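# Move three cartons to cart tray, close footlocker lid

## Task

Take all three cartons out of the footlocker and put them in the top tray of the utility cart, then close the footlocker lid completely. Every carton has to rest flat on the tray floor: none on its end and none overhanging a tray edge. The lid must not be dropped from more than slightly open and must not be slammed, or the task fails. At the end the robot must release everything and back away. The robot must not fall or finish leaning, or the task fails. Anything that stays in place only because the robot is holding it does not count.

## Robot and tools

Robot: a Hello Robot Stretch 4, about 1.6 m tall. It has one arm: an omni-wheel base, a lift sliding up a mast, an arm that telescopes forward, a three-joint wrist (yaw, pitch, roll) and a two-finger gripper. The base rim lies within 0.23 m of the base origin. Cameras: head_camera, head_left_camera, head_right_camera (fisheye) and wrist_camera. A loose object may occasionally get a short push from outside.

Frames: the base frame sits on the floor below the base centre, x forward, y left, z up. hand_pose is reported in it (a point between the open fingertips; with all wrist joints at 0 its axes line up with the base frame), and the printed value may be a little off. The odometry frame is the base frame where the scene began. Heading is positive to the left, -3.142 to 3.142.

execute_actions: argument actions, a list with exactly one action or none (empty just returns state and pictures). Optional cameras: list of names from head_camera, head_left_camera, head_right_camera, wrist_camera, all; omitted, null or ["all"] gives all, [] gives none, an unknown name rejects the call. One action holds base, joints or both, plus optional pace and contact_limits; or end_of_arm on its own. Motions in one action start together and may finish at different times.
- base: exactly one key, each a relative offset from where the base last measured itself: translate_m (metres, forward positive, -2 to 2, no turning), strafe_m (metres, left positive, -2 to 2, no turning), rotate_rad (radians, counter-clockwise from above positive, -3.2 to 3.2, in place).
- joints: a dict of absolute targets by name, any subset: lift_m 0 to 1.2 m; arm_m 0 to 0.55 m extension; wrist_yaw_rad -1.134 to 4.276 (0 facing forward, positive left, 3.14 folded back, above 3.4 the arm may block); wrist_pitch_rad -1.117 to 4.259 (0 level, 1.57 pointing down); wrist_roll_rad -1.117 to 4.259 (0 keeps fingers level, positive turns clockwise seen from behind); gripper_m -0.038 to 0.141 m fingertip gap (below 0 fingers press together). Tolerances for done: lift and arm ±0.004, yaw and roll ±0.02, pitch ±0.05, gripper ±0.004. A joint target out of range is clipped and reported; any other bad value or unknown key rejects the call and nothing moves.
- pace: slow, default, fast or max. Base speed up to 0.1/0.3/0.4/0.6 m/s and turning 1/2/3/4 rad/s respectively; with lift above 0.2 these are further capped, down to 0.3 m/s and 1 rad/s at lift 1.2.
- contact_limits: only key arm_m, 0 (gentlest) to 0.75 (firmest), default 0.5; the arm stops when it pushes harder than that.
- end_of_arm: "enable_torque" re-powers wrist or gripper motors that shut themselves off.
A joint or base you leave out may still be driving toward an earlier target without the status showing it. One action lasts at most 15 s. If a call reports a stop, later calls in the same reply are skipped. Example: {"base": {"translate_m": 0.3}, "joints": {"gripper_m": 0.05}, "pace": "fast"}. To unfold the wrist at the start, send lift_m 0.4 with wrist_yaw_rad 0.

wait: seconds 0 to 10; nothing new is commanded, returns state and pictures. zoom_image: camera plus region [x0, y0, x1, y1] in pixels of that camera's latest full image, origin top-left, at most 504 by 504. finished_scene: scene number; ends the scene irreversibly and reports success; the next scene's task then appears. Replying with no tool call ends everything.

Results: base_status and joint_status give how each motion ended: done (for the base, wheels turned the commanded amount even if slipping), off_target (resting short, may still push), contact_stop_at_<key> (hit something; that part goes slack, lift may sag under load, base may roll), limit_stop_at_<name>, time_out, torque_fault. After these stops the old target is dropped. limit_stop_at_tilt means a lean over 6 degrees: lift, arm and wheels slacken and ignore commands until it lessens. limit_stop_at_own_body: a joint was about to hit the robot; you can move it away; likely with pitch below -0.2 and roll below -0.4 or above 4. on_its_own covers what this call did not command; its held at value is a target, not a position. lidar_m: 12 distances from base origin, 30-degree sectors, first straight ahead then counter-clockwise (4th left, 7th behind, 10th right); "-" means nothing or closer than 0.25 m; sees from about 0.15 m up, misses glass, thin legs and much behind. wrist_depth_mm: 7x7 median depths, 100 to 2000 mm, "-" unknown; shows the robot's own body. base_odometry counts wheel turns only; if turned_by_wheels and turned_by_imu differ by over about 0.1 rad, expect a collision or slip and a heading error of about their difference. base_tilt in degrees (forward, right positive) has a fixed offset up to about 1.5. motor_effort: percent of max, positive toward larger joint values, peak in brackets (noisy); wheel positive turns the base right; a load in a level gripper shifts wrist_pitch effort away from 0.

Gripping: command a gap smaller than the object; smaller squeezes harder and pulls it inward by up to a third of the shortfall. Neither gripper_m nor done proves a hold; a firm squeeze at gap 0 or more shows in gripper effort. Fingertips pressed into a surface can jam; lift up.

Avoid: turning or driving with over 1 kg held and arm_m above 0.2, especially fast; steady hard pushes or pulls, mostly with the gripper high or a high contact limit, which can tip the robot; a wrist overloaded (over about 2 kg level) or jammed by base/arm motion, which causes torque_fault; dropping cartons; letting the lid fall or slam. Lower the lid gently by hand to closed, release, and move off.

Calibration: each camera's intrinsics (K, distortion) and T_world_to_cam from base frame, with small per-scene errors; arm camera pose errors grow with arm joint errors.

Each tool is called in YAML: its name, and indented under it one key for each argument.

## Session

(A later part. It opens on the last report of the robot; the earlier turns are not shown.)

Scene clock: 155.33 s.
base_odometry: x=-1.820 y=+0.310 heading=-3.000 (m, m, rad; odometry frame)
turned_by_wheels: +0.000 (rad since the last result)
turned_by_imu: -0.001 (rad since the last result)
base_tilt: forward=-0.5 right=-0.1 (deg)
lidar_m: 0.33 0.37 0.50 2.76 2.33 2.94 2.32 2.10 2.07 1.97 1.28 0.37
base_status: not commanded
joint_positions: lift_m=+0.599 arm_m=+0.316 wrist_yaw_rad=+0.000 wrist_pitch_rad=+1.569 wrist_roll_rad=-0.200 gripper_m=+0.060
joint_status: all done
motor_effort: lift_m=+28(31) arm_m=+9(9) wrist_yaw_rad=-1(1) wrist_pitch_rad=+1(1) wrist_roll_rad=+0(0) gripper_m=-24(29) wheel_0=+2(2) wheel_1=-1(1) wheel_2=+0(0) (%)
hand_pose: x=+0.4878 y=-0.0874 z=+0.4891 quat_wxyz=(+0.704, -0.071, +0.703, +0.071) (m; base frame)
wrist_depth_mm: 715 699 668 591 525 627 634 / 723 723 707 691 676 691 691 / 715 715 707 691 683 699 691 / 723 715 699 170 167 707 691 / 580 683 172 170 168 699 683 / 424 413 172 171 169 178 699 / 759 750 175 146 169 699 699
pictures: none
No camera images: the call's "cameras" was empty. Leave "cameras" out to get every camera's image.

execute_actions:
  actions:
    - {"base":{"translate_m":-1.796},"joints":{"arm_m":0.1,"wrist_roll_rad":0.05},"pace":"max"}
  cameras: []

execute_actions:
  actions:
    - {"base":{"strafe_m":-0.319},"joints":{"lift_m":1.13},"pace":"max"}
  cameras: []

execute_actions:
  actions:
    - {"base":{"rotate_rad":-2.39},"pace":"fast"}
  cameras: []

execute_actions:
  actions:
    - {"joints":{"arm_m":0.55}}
  cameras: ["wrist_camera"]

Scene clock: 160.67 s.
base_odometry: x=-0.042 y=+0.563 heading=-3.000 (m, m, rad; odometry frame)
turned_by_wheels: +0.000 (rad since the last result)
turned_by_imu: -0.003 (rad since the last result)
base_tilt: forward=-0.6 right=-0.2 (deg)
lidar_m: 2.11 2.22 2.08 1.99 1.48 1.10 1.06 0.96 0.68 0.86 2.08 2.76
base_status: done
joint_positions: lift_m=+0.599 arm_m=+0.101 wrist_yaw_rad=+0.000 wrist_pitch_rad=+1.569 wrist_roll_rad=+0.050 gripper_m=+0.060
joint_status: all done
motor_effort: lift_m=+27(28) arm_m=-8(15) wrist_yaw_rad=+1(3) wrist_pitch_rad=+1(9) wrist_roll_rad=+1(6) gripper_m=-23(23) wheel_0=+0(6) wheel_1=+0(8) wheel_2=-2(11) (%)
hand_pose: x=+0.2728 y=-0.0874 z=+0.4891 quat_wxyz=(+0.707, +0.018, +0.706, -0.018) (m; base frame)
wrist_depth_mm: 741 732 723 715 707 691 691 / 741 741 723 723 707 699 691 / 759 741 723 715 707 691 691 / 741 741 723 170 167 699 691 / 750 741 172 169 168 707 699 / 759 741 173 170 169 178 691 / 759 750 174 146 169 707 699
pictures: none
No camera images: the call's "cameras" was empty. Leave "cameras" out to get every camera's image.

Scene clock: 162.60 s.
base_odometry: x=-0.087 y=+0.879 heading=-3.000 (m, m, rad; odometry frame)
turned_by_wheels: +0.000 (rad since the last result)
turned_by_imu: +0.000 (rad since the last result)
base_tilt: forward=-0.6 right=-0.1 (deg)
lidar_m: 0.25 2.22 2.39 2.30 1.54 1.10 1.04 0.48 0.48 0.61 1.75 2.40
base_status: done
joint_positions: lift_m=+1.130 arm_m=+0.101 wrist_yaw_rad=+0.000 wrist_pitch_rad=+1.569 wrist_roll_rad=+0.050 gripper_m=+0.060
joint_status: all done
motor_effort: lift_m=+26(32) arm_m=-8(8) wrist_yaw_rad=+1(0) wrist_pitch_rad=+1(2) wrist_roll_rad=+1(1) gripper_m=-22(27) wheel_0=-1(18) wheel_1=+1(11) wheel_2=+0(2) (%)
hand_pose: x=+0.2728 y=-0.0874 z=+1.0192 quat_wxyz=(+0.707, +0.018, +0.706, -0.018) (m; base frame)
wrist_depth_mm: 1308 1308 1281 1255 1229 1229 1182 / 1281 1308 1281 1255 1229 1229 1205 / 1308 1281 1255 1281 1229 1229 1205 / 1308 1281 1281 169 167 1205 1229 / 1308 1308 172 169 167 1255 1229 / 1308 1336 173 170 168 178 1205 / 1336 1281 174 145 169 1182 976
pictures: none
No camera images: the call's "cameras" was empty. Leave "cameras" out to get every camera's image.

Scene clock: 165.87 s.
base_odometry: x=-0.087 y=+0.879 heading=+0.894 (m, m, rad; odometry frame)
turned_by_wheels: -2.390 (rad since the last result)
turned_by_imu: -2.417 (rad since the last result)
base_tilt: forward=-0.5 right=-0.2 (deg)
lidar_m: 0.49 0.52 1.64 1.90 2.70 2.12 3.11 2.29 2.16 1.23 1.02 0.49
base_status: done
joint_positions: lift_m=+1.130 arm_m=+0.101 wrist_yaw_rad=+0.000 wrist_pitch_rad=+1.569 wrist_roll_rad=+0.050 gripper_m=+0.060
joint_status: not commanded
motor_effort: lift_m=+26(26) arm_m=-8(8) wrist_yaw_rad=+0(0) wrist_pitch_rad=+1(3) wrist_roll_rad=+2(2) gripper_m=-23(24) wheel_0=+3(2) wheel_1=+1(5) wheel_2=+1(8) (%)
hand_pose: x=+0.2728 y=-0.0874 z=+1.0192 quat_wxyz=(+0.707, +0.018, +0.706, -0.017) (m; base frame)
wrist_depth_mm: 427 442 449 445 442 1229 1025 / 723 798 778 768 1229 1229 1182 / 1308 1281 1255 1255 1229 1229 1205 / 1308 1281 1281 169 167 1205 1205 / 1308 1281 172 170 167 1229 1205 / 1336 1308 172 170 169 177 1229 / 1336 1336 174 146 168 1255 1229
pictures: none
No camera images: the call's "cameras" was empty. Leave "cameras" out to get every camera's image.

Scene clock: 168.27 s.
base_odometry: x=-0.087 y=+0.879 heading=+0.894 (m, m, rad; odometry frame)
turned_by_wheels: +0.000 (rad since the last result)
turned_by_imu: -0.001 (rad since the last result)
base_tilt: forward=-0.6 right=-0.2 (deg)
lidar_m: 0.47 0.51 1.66 1.90 2.70 2.14 3.11 2.30 2.16 1.26 1.02 0.48
base_status: not commanded
joint_positions: lift_m=+1.130 arm_m=+0.548 wrist_yaw_rad=+0.000 wrist_pitch_rad=+1.569 wrist_roll_rad=+0.050 gripper_m=+0.060
joint_status: all done
motor_effort: lift_m=+26(26) arm_m=+8(11) wrist_yaw_rad=+1(1) wrist_pitch_rad=+2(3) wrist_roll_rad=+2(1) gripper_m=-26(23) wheel_0=+3(3) wheel_1=+1(0) wheel_2=+1(0) (%)
hand_pose: x=+0.7193 y=-0.0874 z=+1.0192 quat_wxyz=(+0.708, +0.017, +0.706, -0.017) (m; base frame)
wrist_depth_mm: 427 427 442 436 424 723 609 / 462 455 449 445 442 878 707 / 466 459 452 445 439 1138 878 / 377 340 334 169 167 1229 1118 / 366 338 172 169 168 1229 1229 / 359 338 173 170 168 177 1229 / 364 462 174 146 169 1255 1255
pictures: wrist_camera
camera_calibration (this result's frames):
wrist_camera: T_world_to_cam=[[-0.0400129, -0.998009, -0.0487518, 0.000777988], [-0.999072, 0.0407375, -0.0139608, 0.797936], [0.015919, 0.048148, -0.998713, 1.23947], [0, 0, 0, 1]] pos_world=[0.777496, -0.0914077, 1.24906]
Images, in order (width x height): wrist_camera 616x392.

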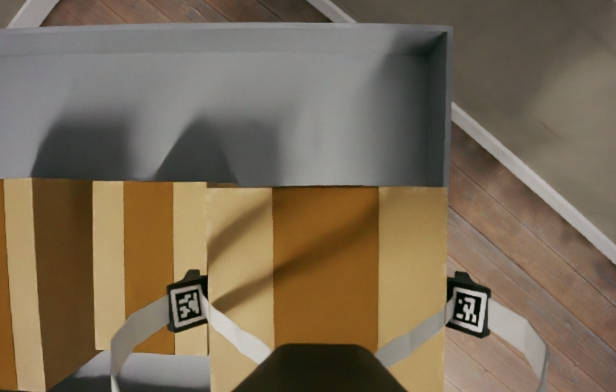

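execute_actions:
  actions:
    - {"base":{"strafe_m":-0.012}}
  cameras: []

execute_actions:
  actions:
    - {"joints":{"lift_m":0.98},"pace":"slow"}
  cameras: []

execute_actions:
  actions:
    - {"joints":{"gripper_m":0.122}}
  cameras: []

execute_actions:
  actions:
    - {"joints":{"lift_m":1.08}}
  cameras: ["wrist_camera"]

execute_actions:
  actions:
    - {"joints":{"arm_m":0.1},"pace":"fast"}
  cameras: []

execute_actions:
  actions:
    - {"base":{"rotate_rad":2.39},"joints":{"lift_m":0.6},"pace":"fast"}
  cameras: []

execute_actions:
  actions:
    - {"base":{"strafe_m":0.6},"pace":"max"}
  cameras: []

execute_actions:
  actions:
    - {"base":{"translate_m":1.84},"joints":{"arm_m":0.45,"lift_m":0.95,"wrist_pitch_rad":1.1,"wrist_roll_rad":-0.018,"gripper_m":0.08},"pace":"max"}
  cameras: ["wrist_camera"]

Scene clock: 169.20 s.
base_odometry: x=-0.078 y=+0.871 heading=+0.894 (m, m, rad; odometry frame)
turned_by_wheels: +0.000 (rad since the last result)
turned_by_imu: +0.000 (rad since the last result)
base_tilt: forward=-0.4 right=-0.2 (deg)
lidar_m: 0.46 0.51 1.66 1.93 2.71 2.15 3.16 2.29 2.11 1.26 1.01 0.50
base_status: done
joint_positions: lift_m=+1.130 arm_m=+0.548 wrist_yaw_rad=+0.000 wrist_pitch_rad=+1.569 wrist_roll_rad=+0.050 gripper_m=+0.060
joint_status: not commanded
motor_effort: lift_m=+26(26) arm_m=+8(8) wrist_yaw_rad=+1(1) wrist_pitch_rad=+1(2) wrist_roll_rad=+2(1) gripper_m=-24(25) wheel_0=+2(9) wheel_1=-2(7) wheel_2=+0(5) (%)
hand_pose: x=+0.7193 y=-0.0874 z=+1.0192 quat_wxyz=(+0.707, +0.017, +0.706, -0.017) (m; base frame)
wrist_depth_mm: 442 424 439 433 418 732 597 / 462 455 452 449 439 904 691 / 462 459 452 445 442 1138 866 / 373 338 336 169 167 1229 1118 / 370 338 172 169 167 1229 1229 / 375 340 173 170 168 176 1205 / 379 462 175 146 169 1229 1229
pictures: none
No camera images: the call's "cameras" was empty. Leave "cameras" out to get every camera's image.

Scene clock: 171.23 s.
base_odometry: x=-0.078 y=+0.871 heading=+0.894 (m, m, rad; odometry frame)
turned_by_wheels: +0.000 (rad since the last result)
turned_by_imu: -0.001 (rad since the last result)
base_tilt: forward=-0.5 right=-0.1 (deg)
lidar_m: 0.47 0.53 1.65 1.93 2.70 2.15 3.16 2.29 2.11 1.26 1.02 0.47
base_status: not commanded
joint_positions: lift_m=+0.980 arm_m=+0.548 wrist_yaw_rad=+0.000 wrist_pitch_rad=+1.569 wrist_roll_rad=+0.050 gripper_m=+0.060
joint_status: all done
motor_effort: lift_m=+19(26) arm_m=+9(8) wrist_yaw_rad=+2(0) wrist_pitch_rad=+1(1) wrist_roll_rad=+1(1) gripper_m=-25(24) wheel_0=+1(2) wheel_1=-2(2) wheel_2=+0(0) (%)
hand_pose: x=+0.7192 y=-0.0874 z=+0.8698 quat_wxyz=(+0.707, +0.017, +0.706, -0.017) (m; base frame)
wrist_depth_mm: 304 301 300 294 291 270 603 / 309 303 300 296 291 268 691 / 307 303 300 297 293 266 866 / 185 243 300 169 167 265 1078 / 186 227 172 169 167 258 1060 / 187 188 173 170 168 177 1078 / 187 226 174 145 169 262 1078
pictures: none
No camera images: the call's "cameras" was empty. Leave "cameras" out to get every camera's image.

Scene clock: 172.77 s.
base_odometry: x=-0.078 y=+0.871 heading=+0.894 (m, m, rad; odometry frame)
turned_by_wheels: +0.000 (rad since the last result)
turned_by_imu: +0.000 (rad since the last result)
base_tilt: forward=-0.5 right=-0.1 (deg)
lidar_m: 0.47 0.52 1.66 1.92 2.70 2.15 3.12 2.29 2.14 1.24 1.01 0.48
base_status: not commanded
joint_positions: lift_m=+0.980 arm_m=+0.548 wrist_yaw_rad=+0.000 wrist_pitch_rad=+1.570 wrist_roll_rad=+0.050 gripper_m=+0.122
joint_status: all done
motor_effort: lift_m=+19(19) arm_m=+8(9) wrist_yaw_rad=+2(2) wrist_pitch_rad=-1(4) wrist_roll_rad=+2(1) gripper_m=-1(26) wheel_0=+1(2) wheel_1=-1(2) wheel_2=+0(1) (%)
hand_pose: x=+0.7191 y=-0.0874 z=+0.8698 quat_wxyz=(+0.707, +0.017, +0.707, -0.017) (m; base frame)
wrist_depth_mm: 310 307 303 300 296 271 591 / 310 306 303 298 297 291 691 / 312 307 304 301 297 294 854 / 189 243 304 182 181 291 1060 / 190 227 185 182 181 260 1078 / 190 212 185 182 181 209 1078 / 190 211 186 133 181 274 1078
pictures: none
No camera images: the call's "cameras" was empty. Leave "cameras" out to get every camera's image.

Scene clock: 174.20 s.
base_odometry: x=-0.078 y=+0.871 heading=+0.894 (m, m, rad; odometry frame)
turned_by_wheels: +0.000 (rad since the last result)
turned_by_imu: -0.001 (rad since the last result)
base_tilt: forward=-0.5 right=-0.1 (deg)
lidar_m: 0.47 0.51 1.65 1.93 2.71 2.14 3.13 2.29 2.14 1.26 1.01 0.48
base_status: not commanded
joint_positions: lift_m=+1.080 arm_m=+0.548 wrist_yaw_rad=+0.000 wrist_pitch_rad=+1.570 wrist_roll_rad=+0.050 gripper_m=+0.122
joint_status: all done
motor_effort: lift_m=+25(26) arm_m=+8(8) wrist_yaw_rad=+1(0) wrist_pitch_rad=+0(1) wrist_roll_rad=+1(2) gripper_m=-2(2) wheel_0=+2(2) wheel_1=-1(2) wheel_2=+0(0) (%)
hand_pose: x=+0.7191 y=-0.0874 z=+0.9693 quat_wxyz=(+0.707, +0.017, +0.707, -0.017) (m; base frame)
wrist_depth_mm: 402 387 370 366 362 715 597 / 413 407 402 397 394 842 683 / 415 407 404 399 394 1078 854 / 294 287 404 282 394 1182 1078 / 293 289 375 281 355 1182 1182 / 314 290 216 281 279 208 1182 / 312 290 407 137 379 1205 1182
pictures: wrist_camera
camera_calibration (this result's frames):
wrist_camera: T_world_to_cam=[[-0.0401152, -0.998007, -0.0487209, -0.00161699], [-0.99908, 0.0408025, -0.0131957, 0.796351], [0.0151573, 0.0481468, -0.998725, 1.19021], [0, 0, 0, 1]] pos_world=[0.777514, -0.0914115, 1.19912]
Images, in order (width x height): wrist_camera 616x392.

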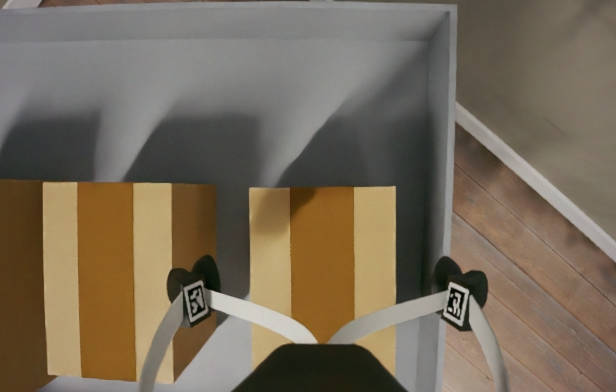

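Scene clock: 176.20 s.
base_odometry: x=-0.078 y=+0.871 heading=+0.894 (m, m, rad; odometry frame)
turned_by_wheels: +0.000 (rad since the last result)
turned_by_imu: -0.001 (rad since the last result)
base_tilt: forward=-0.6 right=-0.2 (deg)
lidar_m: 0.47 0.52 1.65 1.93 2.69 2.15 3.14 2.27 2.15 1.24 1.01 0.49
base_status: not commanded
joint_positions: lift_m=+1.080 arm_m=+0.102 wrist_yaw_rad=+0.000 wrist_pitch_rad=+1.570 wrist_roll_rad=+0.050 gripper_m=+0.122
joint_status: all done
motor_effort: lift_m=+25(25) arm_m=-8(10) wrist_yaw_rad=+1(1) wrist_pitch_rad=-2(2) wrist_roll_rad=+1(1) gripper_m=+1(3) wheel_0=+2(1) wheel_1=-1(2) wheel_2=+1(0) (%)
hand_pose: x=+0.2725 y=-0.0874 z=+0.9693 quat_wxyz=(+0.707, +0.018, +0.707, -0.018) (m; base frame)
wrist_depth_mm: 387 373 384 379 404 1182 1025 / 750 732 732 723 1205 1182 1160 / 1281 1255 1205 1205 1205 1182 1160 / 1281 1229 1229 1205 1205 1182 1160 / 1255 1255 1229 1008 1205 1182 1160 / 1255 1255 217 1008 1008 208 1182 / 1281 1229 1255 137 1229 1182 1160
pictures: none
No camera images: the call's "cameras" was empty. Leave "cameras" out to get every camera's image.

Scene clock: 179.23 s.
base_odometry: x=-0.078 y=+0.871 heading=-3.000 (m, m, rad; odometry frame)
turned_by_wheels: +2.390 (rad since the last result)
turned_by_imu: +2.415 (rad since the last result)
base_tilt: forward=-0.6 right=-0.1 (deg)
lidar_m: 2.15 2.25 2.37 2.30 1.52 1.10 1.02 0.48 0.48 0.62 1.73 2.40
base_status: done
joint_positions: lift_m=+0.600 arm_m=+0.102 wrist_yaw_rad=+0.000 wrist_pitch_rad=+1.570 wrist_roll_rad=+0.050 gripper_m=+0.122
joint_status: all done
motor_effort: lift_m=+16(23) arm_m=-8(8) wrist_yaw_rad=+1(0) wrist_pitch_rad=-1(1) wrist_roll_rad=+1(1) gripper_m=-3(0) wheel_0=+0(2) wheel_1=-1(7) wheel_2=-1(3) (%)
hand_pose: x=+0.2727 y=-0.0874 z=+0.4901 quat_wxyz=(+0.707, +0.018, +0.707, -0.018) (m; base frame)
wrist_depth_mm: 741 732 732 715 707 699 691 / 750 732 723 723 707 707 691 / 759 741 732 723 715 691 691 / 750 741 732 715 707 707 691 / 759 741 741 715 715 699 707 / 759 741 216 512 615 208 699 / 759 750 521 137 535 707 699
pictures: none
No camera images: the call's "cameras" was empty. Leave "cameras" out to get every camera's image.

Scene clock: 181.80 s.
base_odometry: x=+0.007 y=+0.277 heading=-3.000 (m, m, rad; odometry frame)
turned_by_wheels: +0.000 (rad since the last result)
turned_by_imu: -0.002 (rad since the last result)
base_tilt: forward=-0.5 right=-0.2 (deg)
lidar_m: 2.13 2.82 1.77 1.70 1.46 1.09 1.05 1.09 0.94 1.09 2.36 2.81
base_status: done
joint_positions: lift_m=+0.600 arm_m=+0.102 wrist_yaw_rad=+0.000 wrist_pitch_rad=+1.570 wrist_roll_rad=+0.050 gripper_m=+0.122
joint_status: not commanded
motor_effort: lift_m=+16(17) arm_m=-9(8) wrist_yaw_rad=+2(1) wrist_pitch_rad=-1(1) wrist_roll_rad=+1(1) gripper_m=-1(2) wheel_0=+3(15) wheel_1=-2(12) wheel_2=+0(0) (%)
hand_pose: x=+0.2727 y=-0.0874 z=+0.4901 quat_wxyz=(+0.707, +0.018, +0.707, -0.018) (m; base frame)
wrist_depth_mm: 741 723 723 715 707 699 691 / 741 732 732 707 707 699 691 / 741 732 723 715 715 699 699 / 750 741 732 715 707 699 699 / 759 741 732 723 723 699 699 / 759 741 216 504 621 207 699 / 759 741 517 136 539 707 707
pictures: none
No camera images: the call's "cameras" was empty. Leave "cameras" out to get every camera's image.

Scene clock: 187.13 s.
base_odometry: x=-1.815 y=+0.017 heading=-3.000 (m, m, rad; odometry frame)
turned_by_wheels: +0.000 (rad since the last result)
turned_by_imu: -0.001 (rad since the last result)
base_tilt: forward=-0.5 right=-0.1 (deg)
lidar_m: 0.29 0.32 1.26 2.47 2.06 2.47 2.91 2.31 2.37 2.28 0.43 0.31
base_status: done
joint_positions: lift_m=+0.950 arm_m=+0.449 wrist_yaw_rad=+0.000 wrist_pitch_rad=+1.101 wrist_roll_rad=-0.018 gripper_m=+0.080
joint_status: all done
motor_effort: lift_m=+23(27) arm_m=+8(10) wrist_yaw_rad=+1(3) wrist_pitch_rad=-4(8) wrist_roll_rad=+0(1) gripper_m=-2(1) wheel_0=+0(9) wheel_1=+0(8) wheel_2=+1(13) (%)
hand_pose: x=+0.7501 y=-0.0874 z=+0.8707 quat_wxyz=(+0.852, -0.008, +0.523, +0.005) (m; base frame)
wrist_depth_mm: 220 216 211 208 206 206 203 / 257 256 253 251 247 242 239 / 325 322 317 312 306 301 296 / 387 379 370 366 359 355 351 / 496 473 442 452 424 436 430 / 1098 634 198 569 211 539 569 / 1060 788 976 136 960 732 976
pictures: wrist_camera
camera_calibration (this result's frames):
wrist_camera: T_world_to_cam=[[0.0461581, -0.998446, -0.0312245, -0.0851476], [-0.885717, -0.0264524, -0.463472, 1.1271], [0.461925, 0.049049, -0.885562, 0.657693], [0, 0, 0, 1]] pos_world=[0.698417, -0.0874599, 1.10215]
Images, in order (width x height): wrist_camera 616x392.

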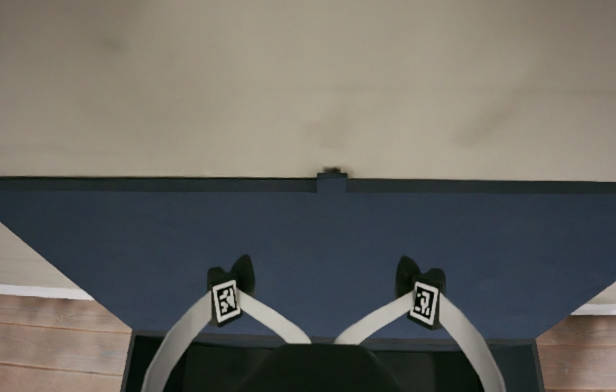

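execute_actions:
  actions:
    - {"base":{"translate_m":0.02},"joints":{"arm_m":0.545,"lift_m":0.91}}
  cameras: []

execute_actions:
  actions:
    - {"joints":{"lift_m":0.882},"pace":"slow"}
  cameras: ["wrist_camera"]

Scene clock: 188.50 s.
base_odometry: x=-1.834 y=+0.014 heading=-3.000 (m, m, rad; odometry frame)
turned_by_wheels: +0.000 (rad since the last result)
turned_by_imu: -0.001 (rad since the last result)
base_tilt: forward=-0.6 right=-0.1 (deg)
lidar_m: 0.28 0.29 1.23 2.46 2.07 2.48 2.94 2.31 2.36 2.29 0.40 0.31
base_status: done
joint_positions: lift_m=+0.910 arm_m=+0.543 wrist_yaw_rad=-0.005 wrist_pitch_rad=+1.109 wrist_roll_rad=-0.018 gripper_m=+0.080
joint_status: all done
on_its_own: wrist_yaw_rad is at rest, and its effort (+14) is outside its rest range (-13 to +13); wrist_pitch_rad is at rest, and its effort (-27) is outside its rest range (-23 to +23)
motor_effort: lift_m=+16(22) arm_m=+12(12) wrist_yaw_rad=+14(13) wrist_pitch_rad=-27(28) wrist_roll_rad=-1(0) gripper_m=-1(2) wheel_0=-1(7) wheel_1=+1(6) wheel_2=-1(7) (%)
hand_pose: x=+0.8419 y=-0.0880 z=+0.8303 quat_wxyz=(+0.850, -0.006, +0.527, +0.003) (m; base frame)
wrist_depth_mm: - - - - - - - / - - - - - - - / 117 116 115 113 112 110 - / 159 156 153 150 147 144 143 / 247 236 220 221 213 211 208 / 310 297 197 282 210 273 272 / 477 427 439 134 382 373 392
pictures: none
No camera images: the call's "cameras" was empty. Leave "cameras" out to get every camera's image.

Scene clock: 189.53 s.
base_odometry: x=-1.834 y=+0.014 heading=-3.000 (m, m, rad; odometry frame)
turned_by_wheels: +0.000 (rad since the last result)
turned_by_imu: -0.001 (rad since the last result)
base_tilt: forward=-0.5 right=-0.1 (deg)
lidar_m: 0.29 0.29 1.23 2.47 2.09 2.45 2.94 2.33 2.37 2.28 0.39 0.30
base_status: not commanded
joint_positions: lift_m=+0.883 arm_m=+0.543 wrist_yaw_rad=-0.007 wrist_pitch_rad=+1.109 wrist_roll_rad=-0.018 gripper_m=+0.080
joint_status: all done
on_its_own: wrist_yaw_rad is at rest, and its effort (+20) is outside its rest range (-13 to +13); wrist_pitch_rad is at rest, and its effort (-27) is outside its rest range (-23 to +23)
motor_effort: lift_m=+9(16) arm_m=+12(12) wrist_yaw_rad=+20(20) wrist_pitch_rad=-27(27) wrist_roll_rad=-1(1) gripper_m=-5(1) wheel_0=-1(1) wheel_1=+1(1) wheel_2=-3(3) (%)
hand_pose: x=+0.8417 y=-0.0883 z=+0.8029 quat_wxyz=(+0.850, -0.006, +0.527, +0.002) (m; base frame)
wrist_depth_mm: - - - - - - - / - - - - - - - / 117 116 115 113 112 110 - / 157 154 152 149 146 144 143 / 243 234 220 219 212 209 207 / 291 278 201 257 249 249 257 / 430 399 413 139 357 351 370
pictures: wrist_camera
camera_calibration (this result's frames):
wrist_camera: T_world_to_cam=[[0.0391836, -0.998731, -0.0316302, -0.0861799], [-0.889632, -0.0204547, -0.456219, 1.17485], [0.454994, 0.0460156, -0.889305, 0.563889], [0, 0, 0, 1]] pos_world=[0.791994, -0.0879871, 1.03473]
Images, in order (width x height): wrist_camera 616x392.

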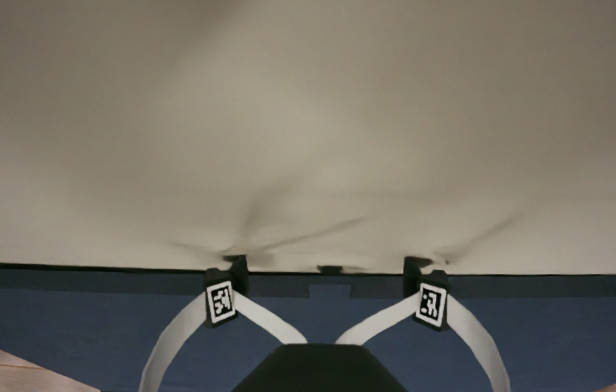

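Touching wall and lid edge; ease off and grip.

execute_actions:
  actions:
    - {"joints":{"arm_m":0.532,"lift_m":0.888}}
  cameras: []

execute_actions:
  actions:
    - {"joints":{"gripper_m":-0.02}}
  cameras: ["wrist_camera"]

Scene clock: 190.23 s.
base_odometry: x=-1.834 y=+0.014 heading=-3.000 (m, m, rad; odometry frame)
turned_by_wheels: +0.000 (rad since the last result)
turned_by_imu: +0.000 (rad since the last result)
base_tilt: forward=-0.5 right=-0.2 (deg)
lidar_m: 0.27 0.27 1.25 2.44 2.07 2.48 2.93 2.32 2.39 2.29 0.40 0.33
base_status: not commanded
joint_positions: lift_m=+0.888 arm_m=+0.534 wrist_yaw_rad=+0.000 wrist_pitch_rad=+1.101 wrist_roll_rad=-0.018 gripper_m=+0.080
joint_status: all done
motor_effort: lift_m=+25(24) arm_m=-9(9) wrist_yaw_rad=+1(19) wrist_pitch_rad=-5(27) wrist_roll_rad=+0(0) gripper_m=+1(4) wheel_0=-1(1) wheel_1=+1(1) wheel_2=-1(3) (%)
hand_pose: x=+0.8349 y=-0.0875 z=+0.8086 quat_wxyz=(+0.852, -0.007, +0.523, +0.004) (m; base frame)
wrist_depth_mm: - - - - - - - / 109 108 107 105 105 104 - / 131 130 128 126 124 121 - / 177 174 169 165 162 158 161 / 268 260 230 239 220 228 226 / 317 303 198 268 211 258 271 / 480 427 439 136 373 368 384
pictures: none
No camera images: the call's "cameras" was empty. Leave "cameras" out to get every camera's image.

Scene clock: 191.97 s.
base_odometry: x=-1.834 y=+0.014 heading=-3.000 (m, m, rad; odometry frame)
turned_by_wheels: +0.000 (rad since the last result)
turned_by_imu: -0.001 (rad since the last result)
base_tilt: forward=-0.5 right=-0.1 (deg)
lidar_m: 0.27 0.27 1.23 2.46 2.09 2.47 2.93 2.32 2.36 2.27 0.40 0.32
base_status: not commanded
joint_positions: lift_m=+0.888 arm_m=+0.534 wrist_yaw_rad=-0.002 wrist_pitch_rad=+1.106 wrist_roll_rad=-0.018 gripper_m=-0.019
joint_status: all done
motor_effort: lift_m=+25(25) arm_m=-9(9) wrist_yaw_rad=+8(7) wrist_pitch_rad=-20(19) wrist_roll_rad=+0(0) gripper_m=-23(25) wheel_0=-3(3) wheel_1=+1(1) wheel_2=-1(1) (%)
hand_pose: x=+0.8334 y=-0.0877 z=+0.8079 quat_wxyz=(+0.851, -0.007, +0.525, +0.004) (m; base frame)
wrist_depth_mm: - - - - - - - / 108 108 107 108 107 105 - / 134 133 131 129 127 125 - / 182 178 174 171 168 164 163 / 265 263 259 233 245 240 236 / 304 290 182 211 181 248 265 / 484 407 442 238 377 156 392
pictures: wrist_camera
camera_calibration (this result's frames):
wrist_camera: T_world_to_cam=[[0.0437491, -0.998546, -0.031508, -0.0890112], [-0.88831, -0.024449, -0.458593, 1.17022], [0.457156, 0.0480519, -0.888088, 0.569478], [0, 0, 0, 1]] pos_world=[0.783075, -0.0876355, 1.0396]
Images, in order (width x height): wrist_camera 616x392.

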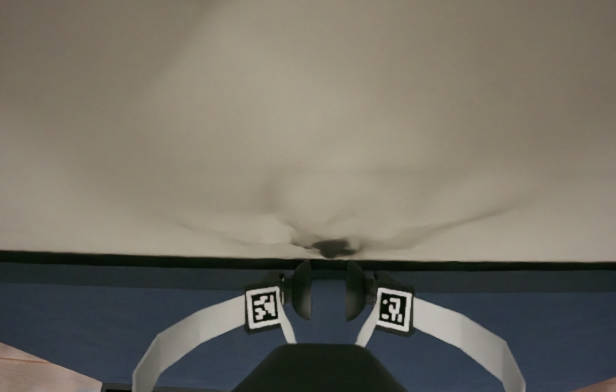

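execute_actions:
  actions:
    - {"base":{"translate_m":-0.09},"pace":"slow"}
  cameras: []

execute_actions:
  actions:
    - {"joints":{"arm_m":0.375,"lift_m":0.861},"pace":"slow"}
  cameras: []

execute_actions:
  actions:
    - {"joints":{"arm_m":0.236,"lift_m":0.78},"pace":"slow"}
  cameras: []

execute_actions:
  actions:
    - {"joints":{"arm_m":0.132,"lift_m":0.657},"pace":"slow"}
  cameras: []

execute_actions:
  actions:
    - {"joints":{"arm_m":0.086,"lift_m":0.545},"pace":"slow"}
  cameras: []

execute_actions:
  actions:
    - {"joints":{"arm_m":0.07,"lift_m":0.42},"pace":"slow"}
  cameras: ["wrist_camera"]

Scene clock: 194.37 s.
base_odometry: x=-1.745 y=+0.027 heading=-3.001 (m, m, rad; odometry frame)
turned_by_wheels: -0.001 (rad since the last result)
turned_by_imu: -0.002 (rad since the last result)
base_tilt: forward=-0.6 right=-0.1 (deg)
lidar_m: 0.36 0.39 1.37 2.46 2.02 2.51 2.83 2.26 2.38 2.29 0.55 0.40
base_status: done
joint_positions: lift_m=+0.888 arm_m=+0.534 wrist_yaw_rad=-0.002 wrist_pitch_rad=+1.098 wrist_roll_rad=-0.018 gripper_m=-0.019
joint_status: not commanded
motor_effort: lift_m=+23(25) arm_m=-9(9) wrist_yaw_rad=+5(6) wrist_pitch_rad=+6(19) wrist_roll_rad=-1(1) gripper_m=-22(25) wheel_0=-5(12) wheel_1=-4(5) wheel_2=+0(5) (%)
hand_pose: x=+0.8357 y=-0.0876 z=+0.8092 quat_wxyz=(+0.853, -0.007, +0.522, +0.004) (m; base frame)
wrist_depth_mm: 199 196 191 190 188 187 185 / 233 231 230 227 224 220 218 / 291 290 285 282 277 272 267 / 394 384 377 370 364 355 347 / 492 480 466 452 442 433 424 / 389 357 181 251 181 274 314 / 991 683 917 585 647 564 778
pictures: none
No camera images: the call's "cameras" was empty. Leave "cameras" out to get every camera's image.

Scene clock: 197.23 s.
base_odometry: x=-1.745 y=+0.027 heading=-3.000 (m, m, rad; odometry frame)
turned_by_wheels: +0.000 (rad since the last result)
turned_by_imu: -0.001 (rad since the last result)
base_tilt: forward=-0.5 right=-0.1 (deg)
lidar_m: 0.34 0.37 1.38 2.47 2.00 2.50 2.84 2.25 2.34 2.29 0.50 0.38
base_status: not commanded
joint_positions: lift_m=+0.861 arm_m=+0.377 wrist_yaw_rad=+0.001 wrist_pitch_rad=+1.107 wrist_roll_rad=-0.018 gripper_m=-0.019
joint_status: all done
motor_effort: lift_m=+23(24) arm_m=-10(12) wrist_yaw_rad=-2(7) wrist_pitch_rad=-20(28) wrist_roll_rad=-1(0) gripper_m=-23(22) wheel_0=-3(4) wheel_1=-3(4) wheel_2=+0(1) (%)
hand_pose: x=+0.6769 y=-0.0873 z=+0.7810 quat_wxyz=(+0.851, -0.008, +0.525, +0.005) (m; base frame)
wrist_depth_mm: 404 397 387 384 377 377 373 / 473 473 466 462 455 445 439 / 603 597 585 585 564 559 544 / 831 798 788 768 750 741 715 / 1008 723 759 245 715 707 878 / 1008 778 182 931 180 842 917 / 960 676 904 917 891 715 676
pictures: none
No camera images: the call's "cameras" was empty. Leave "cameras" out to get every camera's image.

Scene clock: 199.90 s.
base_odometry: x=-1.745 y=+0.027 heading=-3.000 (m, m, rad; odometry frame)
turned_by_wheels: +0.000 (rad since the last result)
turned_by_imu: -0.001 (rad since the last result)
base_tilt: forward=-0.6 right=-0.1 (deg)
lidar_m: 0.34 0.39 1.35 2.47 2.00 2.51 2.82 2.26 2.39 2.30 0.54 0.38
base_status: not commanded
joint_positions: lift_m=+0.780 arm_m=+0.237 wrist_yaw_rad=-0.001 wrist_pitch_rad=+1.103 wrist_roll_rad=-0.018 gripper_m=-0.020
joint_status: all done
motor_effort: lift_m=+16(23) arm_m=-8(7) wrist_yaw_rad=+2(2) wrist_pitch_rad=-11(20) wrist_roll_rad=+0(1) gripper_m=-12(23) wheel_0=+0(3) wheel_1=-1(3) wheel_2=+0(1) (%)
hand_pose: x=+0.5383 y=-0.0875 z=+0.7010 quat_wxyz=(+0.852, -0.007, +0.524, +0.004) (m; base frame)
wrist_depth_mm: 574 564 554 544 539 535 535 / 676 676 668 668 647 634 627 / 854 798 788 778 768 750 741 / 336 332 329 327 322 319 315 / 976 640 917 233 917 778 640 / 931 732 878 200 182 842 634 / 866 640 842 484 820 707 591
pictures: none
No camera images: the call's "cameras" was empty. Leave "cameras" out to get every camera's image.

Scene clock: 202.23 s.
base_odometry: x=-1.745 y=+0.027 heading=-3.000 (m, m, rad; odometry frame)
turned_by_wheels: +0.000 (rad since the last result)
turned_by_imu: -0.001 (rad since the last result)
base_tilt: forward=-0.5 right=-0.1 (deg)
lidar_m: 0.35 0.39 1.36 2.46 2.02 2.51 2.83 2.23 2.37 2.29 0.54 0.36
base_status: not commanded
joint_positions: lift_m=+0.657 arm_m=+0.134 wrist_yaw_rad=+0.000 wrist_pitch_rad=+1.103 wrist_roll_rad=-0.018 gripper_m=-0.020
joint_status: all done
motor_effort: lift_m=+18(17) arm_m=-9(7) wrist_yaw_rad=+1(6) wrist_pitch_rad=-11(16) wrist_roll_rad=-1(1) gripper_m=-13(14) wheel_0=+1(0) wheel_1=-1(1) wheel_2=+0(0) (%)
hand_pose: x=+0.4345 y=-0.0874 z=+0.5779 quat_wxyz=(+0.852, -0.008, +0.524, +0.005) (m; base frame)
wrist_depth_mm: 699 691 683 668 661 661 654 / 788 544 521 504 500 492 484 / 349 342 334 327 322 319 317 / 252 249 246 243 240 238 236 / 508 640 809 217 788 778 569 / 521 732 768 200 182 741 597 / 530 634 723 427 707 407 564
pictures: none
No camera images: the call's "cameras" was empty. Leave "cameras" out to get every camera's image.

Scene clock: 204.00 s.
base_odometry: x=-1.745 y=+0.027 heading=-3.000 (m, m, rad; odometry frame)
turned_by_wheels: +0.000 (rad since the last result)
turned_by_imu: -0.001 (rad since the last result)
base_tilt: forward=-0.6 right=-0.1 (deg)
lidar_m: 0.38 0.38 1.37 2.47 1.99 2.47 2.83 2.25 2.37 2.29 0.54 0.39
base_status: not commanded
joint_positions: lift_m=+0.545 arm_m=+0.087 wrist_yaw_rad=-0.001 wrist_pitch_rad=+1.106 wrist_roll_rad=-0.018 gripper_m=-0.020
joint_status: all done
motor_effort: lift_m=+17(18) arm_m=-8(10) wrist_yaw_rad=+5(4) wrist_pitch_rad=-19(19) wrist_roll_rad=-1(0) gripper_m=-14(12) wheel_0=+0(1) wheel_1=-1(1) wheel_2=+0(0) (%)
hand_pose: x=+0.3873 y=-0.0876 z=+0.4655 quat_wxyz=(+0.851, -0.007, +0.525, +0.004) (m; base frame)
wrist_depth_mm: 430 415 413 407 397 382 377 / 340 330 322 317 312 309 306 / 276 271 265 263 258 254 252 / 232 229 226 224 220 217 215 / 459 647 691 206 661 661 564 / 469 459 418 200 183 634 564 / 654 647 627 229 615 345 609
pictures: none
No camera images: the call's "cameras" was empty. Leave "cameras" out to get every camera's image.

Scene clock: 205.87 s.
base_odometry: x=-1.745 y=+0.027 heading=-3.000 (m, m, rad; odometry frame)
turned_by_wheels: +0.000 (rad since the last result)
turned_by_imu: -0.001 (rad since the last result)
base_tilt: forward=-0.6 right=-0.2 (deg)
lidar_m: 0.36 0.37 1.37 2.47 2.02 2.48 2.84 2.25 2.37 2.28 0.55 0.39
base_status: not commanded
joint_positions: lift_m=+0.421 arm_m=+0.071 wrist_yaw_rad=-0.003 wrist_pitch_rad=+1.101 wrist_roll_rad=-0.018 gripper_m=-0.020
joint_status: all done
motor_effort: lift_m=+7(17) arm_m=-6(11) wrist_yaw_rad=+9(9) wrist_pitch_rad=-3(26) wrist_roll_rad=+0(0) gripper_m=-8(15) wheel_0=+0(1) wheel_1=-1(1) wheel_2=+0(0) (%)
hand_pose: x=+0.3724 y=-0.0878 z=+0.3421 quat_wxyz=(+0.852, -0.007, +0.523, +0.003) (m; base frame)
wrist_depth_mm: 298 293 289 285 278 273 271 / 266 260 257 252 249 246 244 / 238 235 231 228 224 222 220 / 214 212 210 207 204 202 200 / 207 202 199 195 195 192 190 / 407 373 182 191 182 327 327 / 539 530 521 338 517 504 508
pictures: wrist_camera
camera_calibration (this result's frames):
wrist_camera: T_world_to_cam=[[0.0431732, -0.998579, -0.0312466, -0.083498], [-0.885737, -0.0237887, -0.463577, 0.547842], [0.462174, 0.0476903, -0.885506, 0.363771], [0, 0, 0, 1]] pos_world=[0.320723, -0.0876953, 0.573479]
Images, in order (width x height): wrist_camera 616x392.

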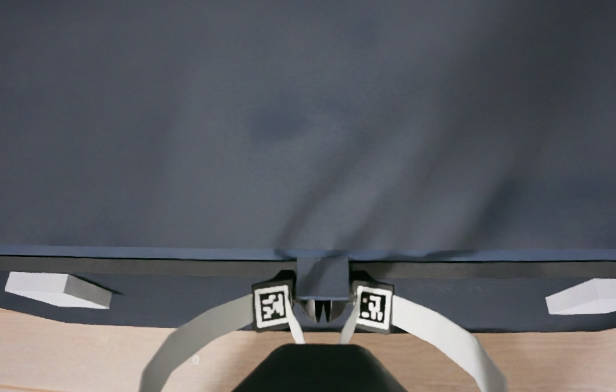

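execute_actions:
  actions:
    - {"joints":{"arm_m":0.05,"lift_m":0.428},"pace":"slow"}
  cameras: ["wrist_camera"]

execute_actions:
  actions:
    - {"joints":{"lift_m":0.37},"pace":"slow"}
  cameras: ["wrist_camera"]

Scene clock: 207.13 s.
base_odometry: x=-1.745 y=+0.027 heading=-3.000 (m, m, rad; odometry frame)
turned_by_wheels: +0.000 (rad since the last result)
turned_by_imu: +0.000 (rad since the last result)
base_tilt: forward=-0.5 right=-0.1 (deg)
lidar_m: 0.35 0.38 1.35 2.47 2.05 2.50 2.83 2.25 2.37 2.29 0.54 0.39
base_status: not commanded
joint_positions: lift_m=+0.427 arm_m=+0.051 wrist_yaw_rad=+0.000 wrist_pitch_rad=+1.105 wrist_roll_rad=-0.018 gripper_m=-0.020
joint_status: all done
motor_effort: lift_m=+27(27) arm_m=-8(13) wrist_yaw_rad=+1(9) wrist_pitch_rad=-15(15) wrist_roll_rad=+0(0) gripper_m=-17(13) wheel_0=+1(0) wheel_1=-1(1) wheel_2=+0(1) (%)
hand_pose: x=+0.3520 y=-0.0874 z=+0.3479 quat_wxyz=(+0.851, -0.007, +0.525, +0.005) (m; base frame)
wrist_depth_mm: 301 297 294 289 282 277 273 / 272 267 263 258 254 251 248 / 246 241 238 235 231 229 226 / 224 220 217 214 212 209 207 / 262 276 270 214 285 282 270 / 564 554 379 200 183 480 480 / 544 539 521 330 517 504 504
pictures: wrist_camera
camera_calibration (this result's frames):
wrist_camera: T_world_to_cam=[[0.0456233, -0.998464, -0.0314302, -0.0828859], [-0.887522, -0.026073, -0.460027, 0.53168], [0.458501, 0.0488829, -0.887348, 0.380414], [0, 0, 0, 1]] pos_world=[0.301239, -0.0874919, 0.579542]
Images, in order (width x height): wrist_camera 616x392.

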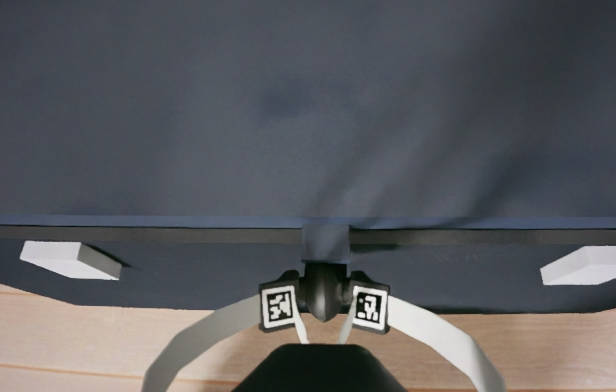

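Scene clock: 208.50 s.
base_odometry: x=-1.745 y=+0.027 heading=-3.000 (m, m, rad; odometry frame)
turned_by_wheels: +0.000 (rad since the last result)
turned_by_imu: -0.001 (rad since the last result)
base_tilt: forward=-0.6 right=-0.2 (deg)
lidar_m: 0.36 0.38 1.37 2.46 1.98 2.51 2.84 2.26 2.37 2.29 0.53 0.39
base_status: not commanded
joint_positions: lift_m=+0.370 arm_m=+0.051 wrist_yaw_rad=+0.000 wrist_pitch_rad=+1.101 wrist_roll_rad=-0.018 gripper_m=-0.020
joint_status: all done
motor_effort: lift_m=+16(25) arm_m=-5(8) wrist_yaw_rad=+2(12) wrist_pitch_rad=-5(17) wrist_roll_rad=-1(0) gripper_m=-13(12) wheel_0=+0(0) wheel_1=-1(1) wheel_2=+0(1) (%)
hand_pose: x=+0.3524 y=-0.0875 z=+0.2913 quat_wxyz=(+0.852, -0.007, +0.523, +0.005) (m; base frame)
wrist_depth_mm: 247 242 239 236 231 227 225 / 226 221 218 214 212 208 207 / 207 204 200 197 195 192 191 / 200 198 195 190 190 187 186 / 259 296 287 258 274 271 268 / 512 496 399 200 182 477 473 / 492 484 477 304 469 455 455
pictures: wrist_camera
camera_calibration (this result's frames):
wrist_camera: T_world_to_cam=[[0.0456899, -0.998466, -0.0312683, -0.0847593], [-0.885893, -0.0260341, -0.463159, 0.506346], [0.461634, 0.048862, -0.885723, 0.328441], [0, 0, 0, 1]] pos_world=[0.300821, -0.0874954, 0.522777]
Images, in order (width x height): wrist_camera 616x392.

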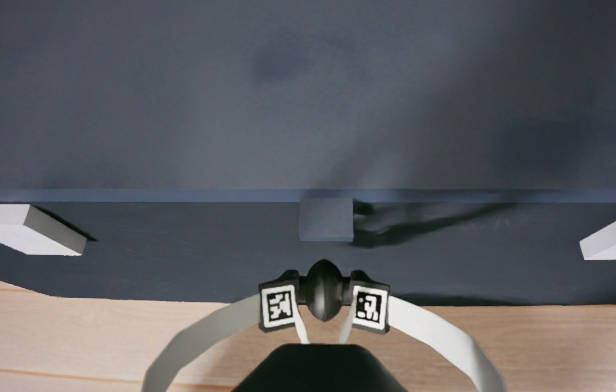

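execute_actions:
  actions:
    - {"base":{"translate_m":-0.3},"pace":"fast"}
  cameras: []

finished_scene:
  scene: 1

Scene clock: 210.70 s.
base_odometry: x=-1.448 y=+0.069 heading=-3.000 (m, m, rad; odometry frame)
turned_by_wheels: +0.000 (rad since the last result)
turned_by_imu: -0.001 (rad since the last result)
base_tilt: forward=-0.5 right=-0.2 (deg)
lidar_m: 0.66 0.70 1.81 2.47 1.89 2.49 2.53 2.00 2.38 2.29 1.73 0.69
base_status: done
joint_positions: lift_m=+0.370 arm_m=+0.051 wrist_yaw_rad=+0.000 wrist_pitch_rad=+1.101 wrist_roll_rad=-0.018 gripper_m=-0.020
joint_status: not commanded
motor_effort: lift_m=+16(16) arm_m=-5(5) wrist_yaw_rad=+3(1) wrist_pitch_rad=-4(4) wrist_roll_rad=-1(0) gripper_m=-18(13) wheel_0=-1(9) wheel_1=+1(6) wheel_2=+0(13) (%)
hand_pose: x=+0.3524 y=-0.0874 z=+0.2913 quat_wxyz=(+0.852, -0.007, +0.523, +0.005) (m; base frame)
wrist_depth_mm: 473 466 455 455 449 452 449 / 699 544 554 549 539 530 525 / 647 627 627 621 609 603 597 / 603 597 585 580 569 564 554 / 559 549 544 535 535 525 517 / 517 517 504 200 182 488 484 / 492 484 473 304 469 455 459
pictures: none
No camera images: the call's "cameras" was empty. Leave "cameras" out to get every camera's image.

The scene is finished: the task was done.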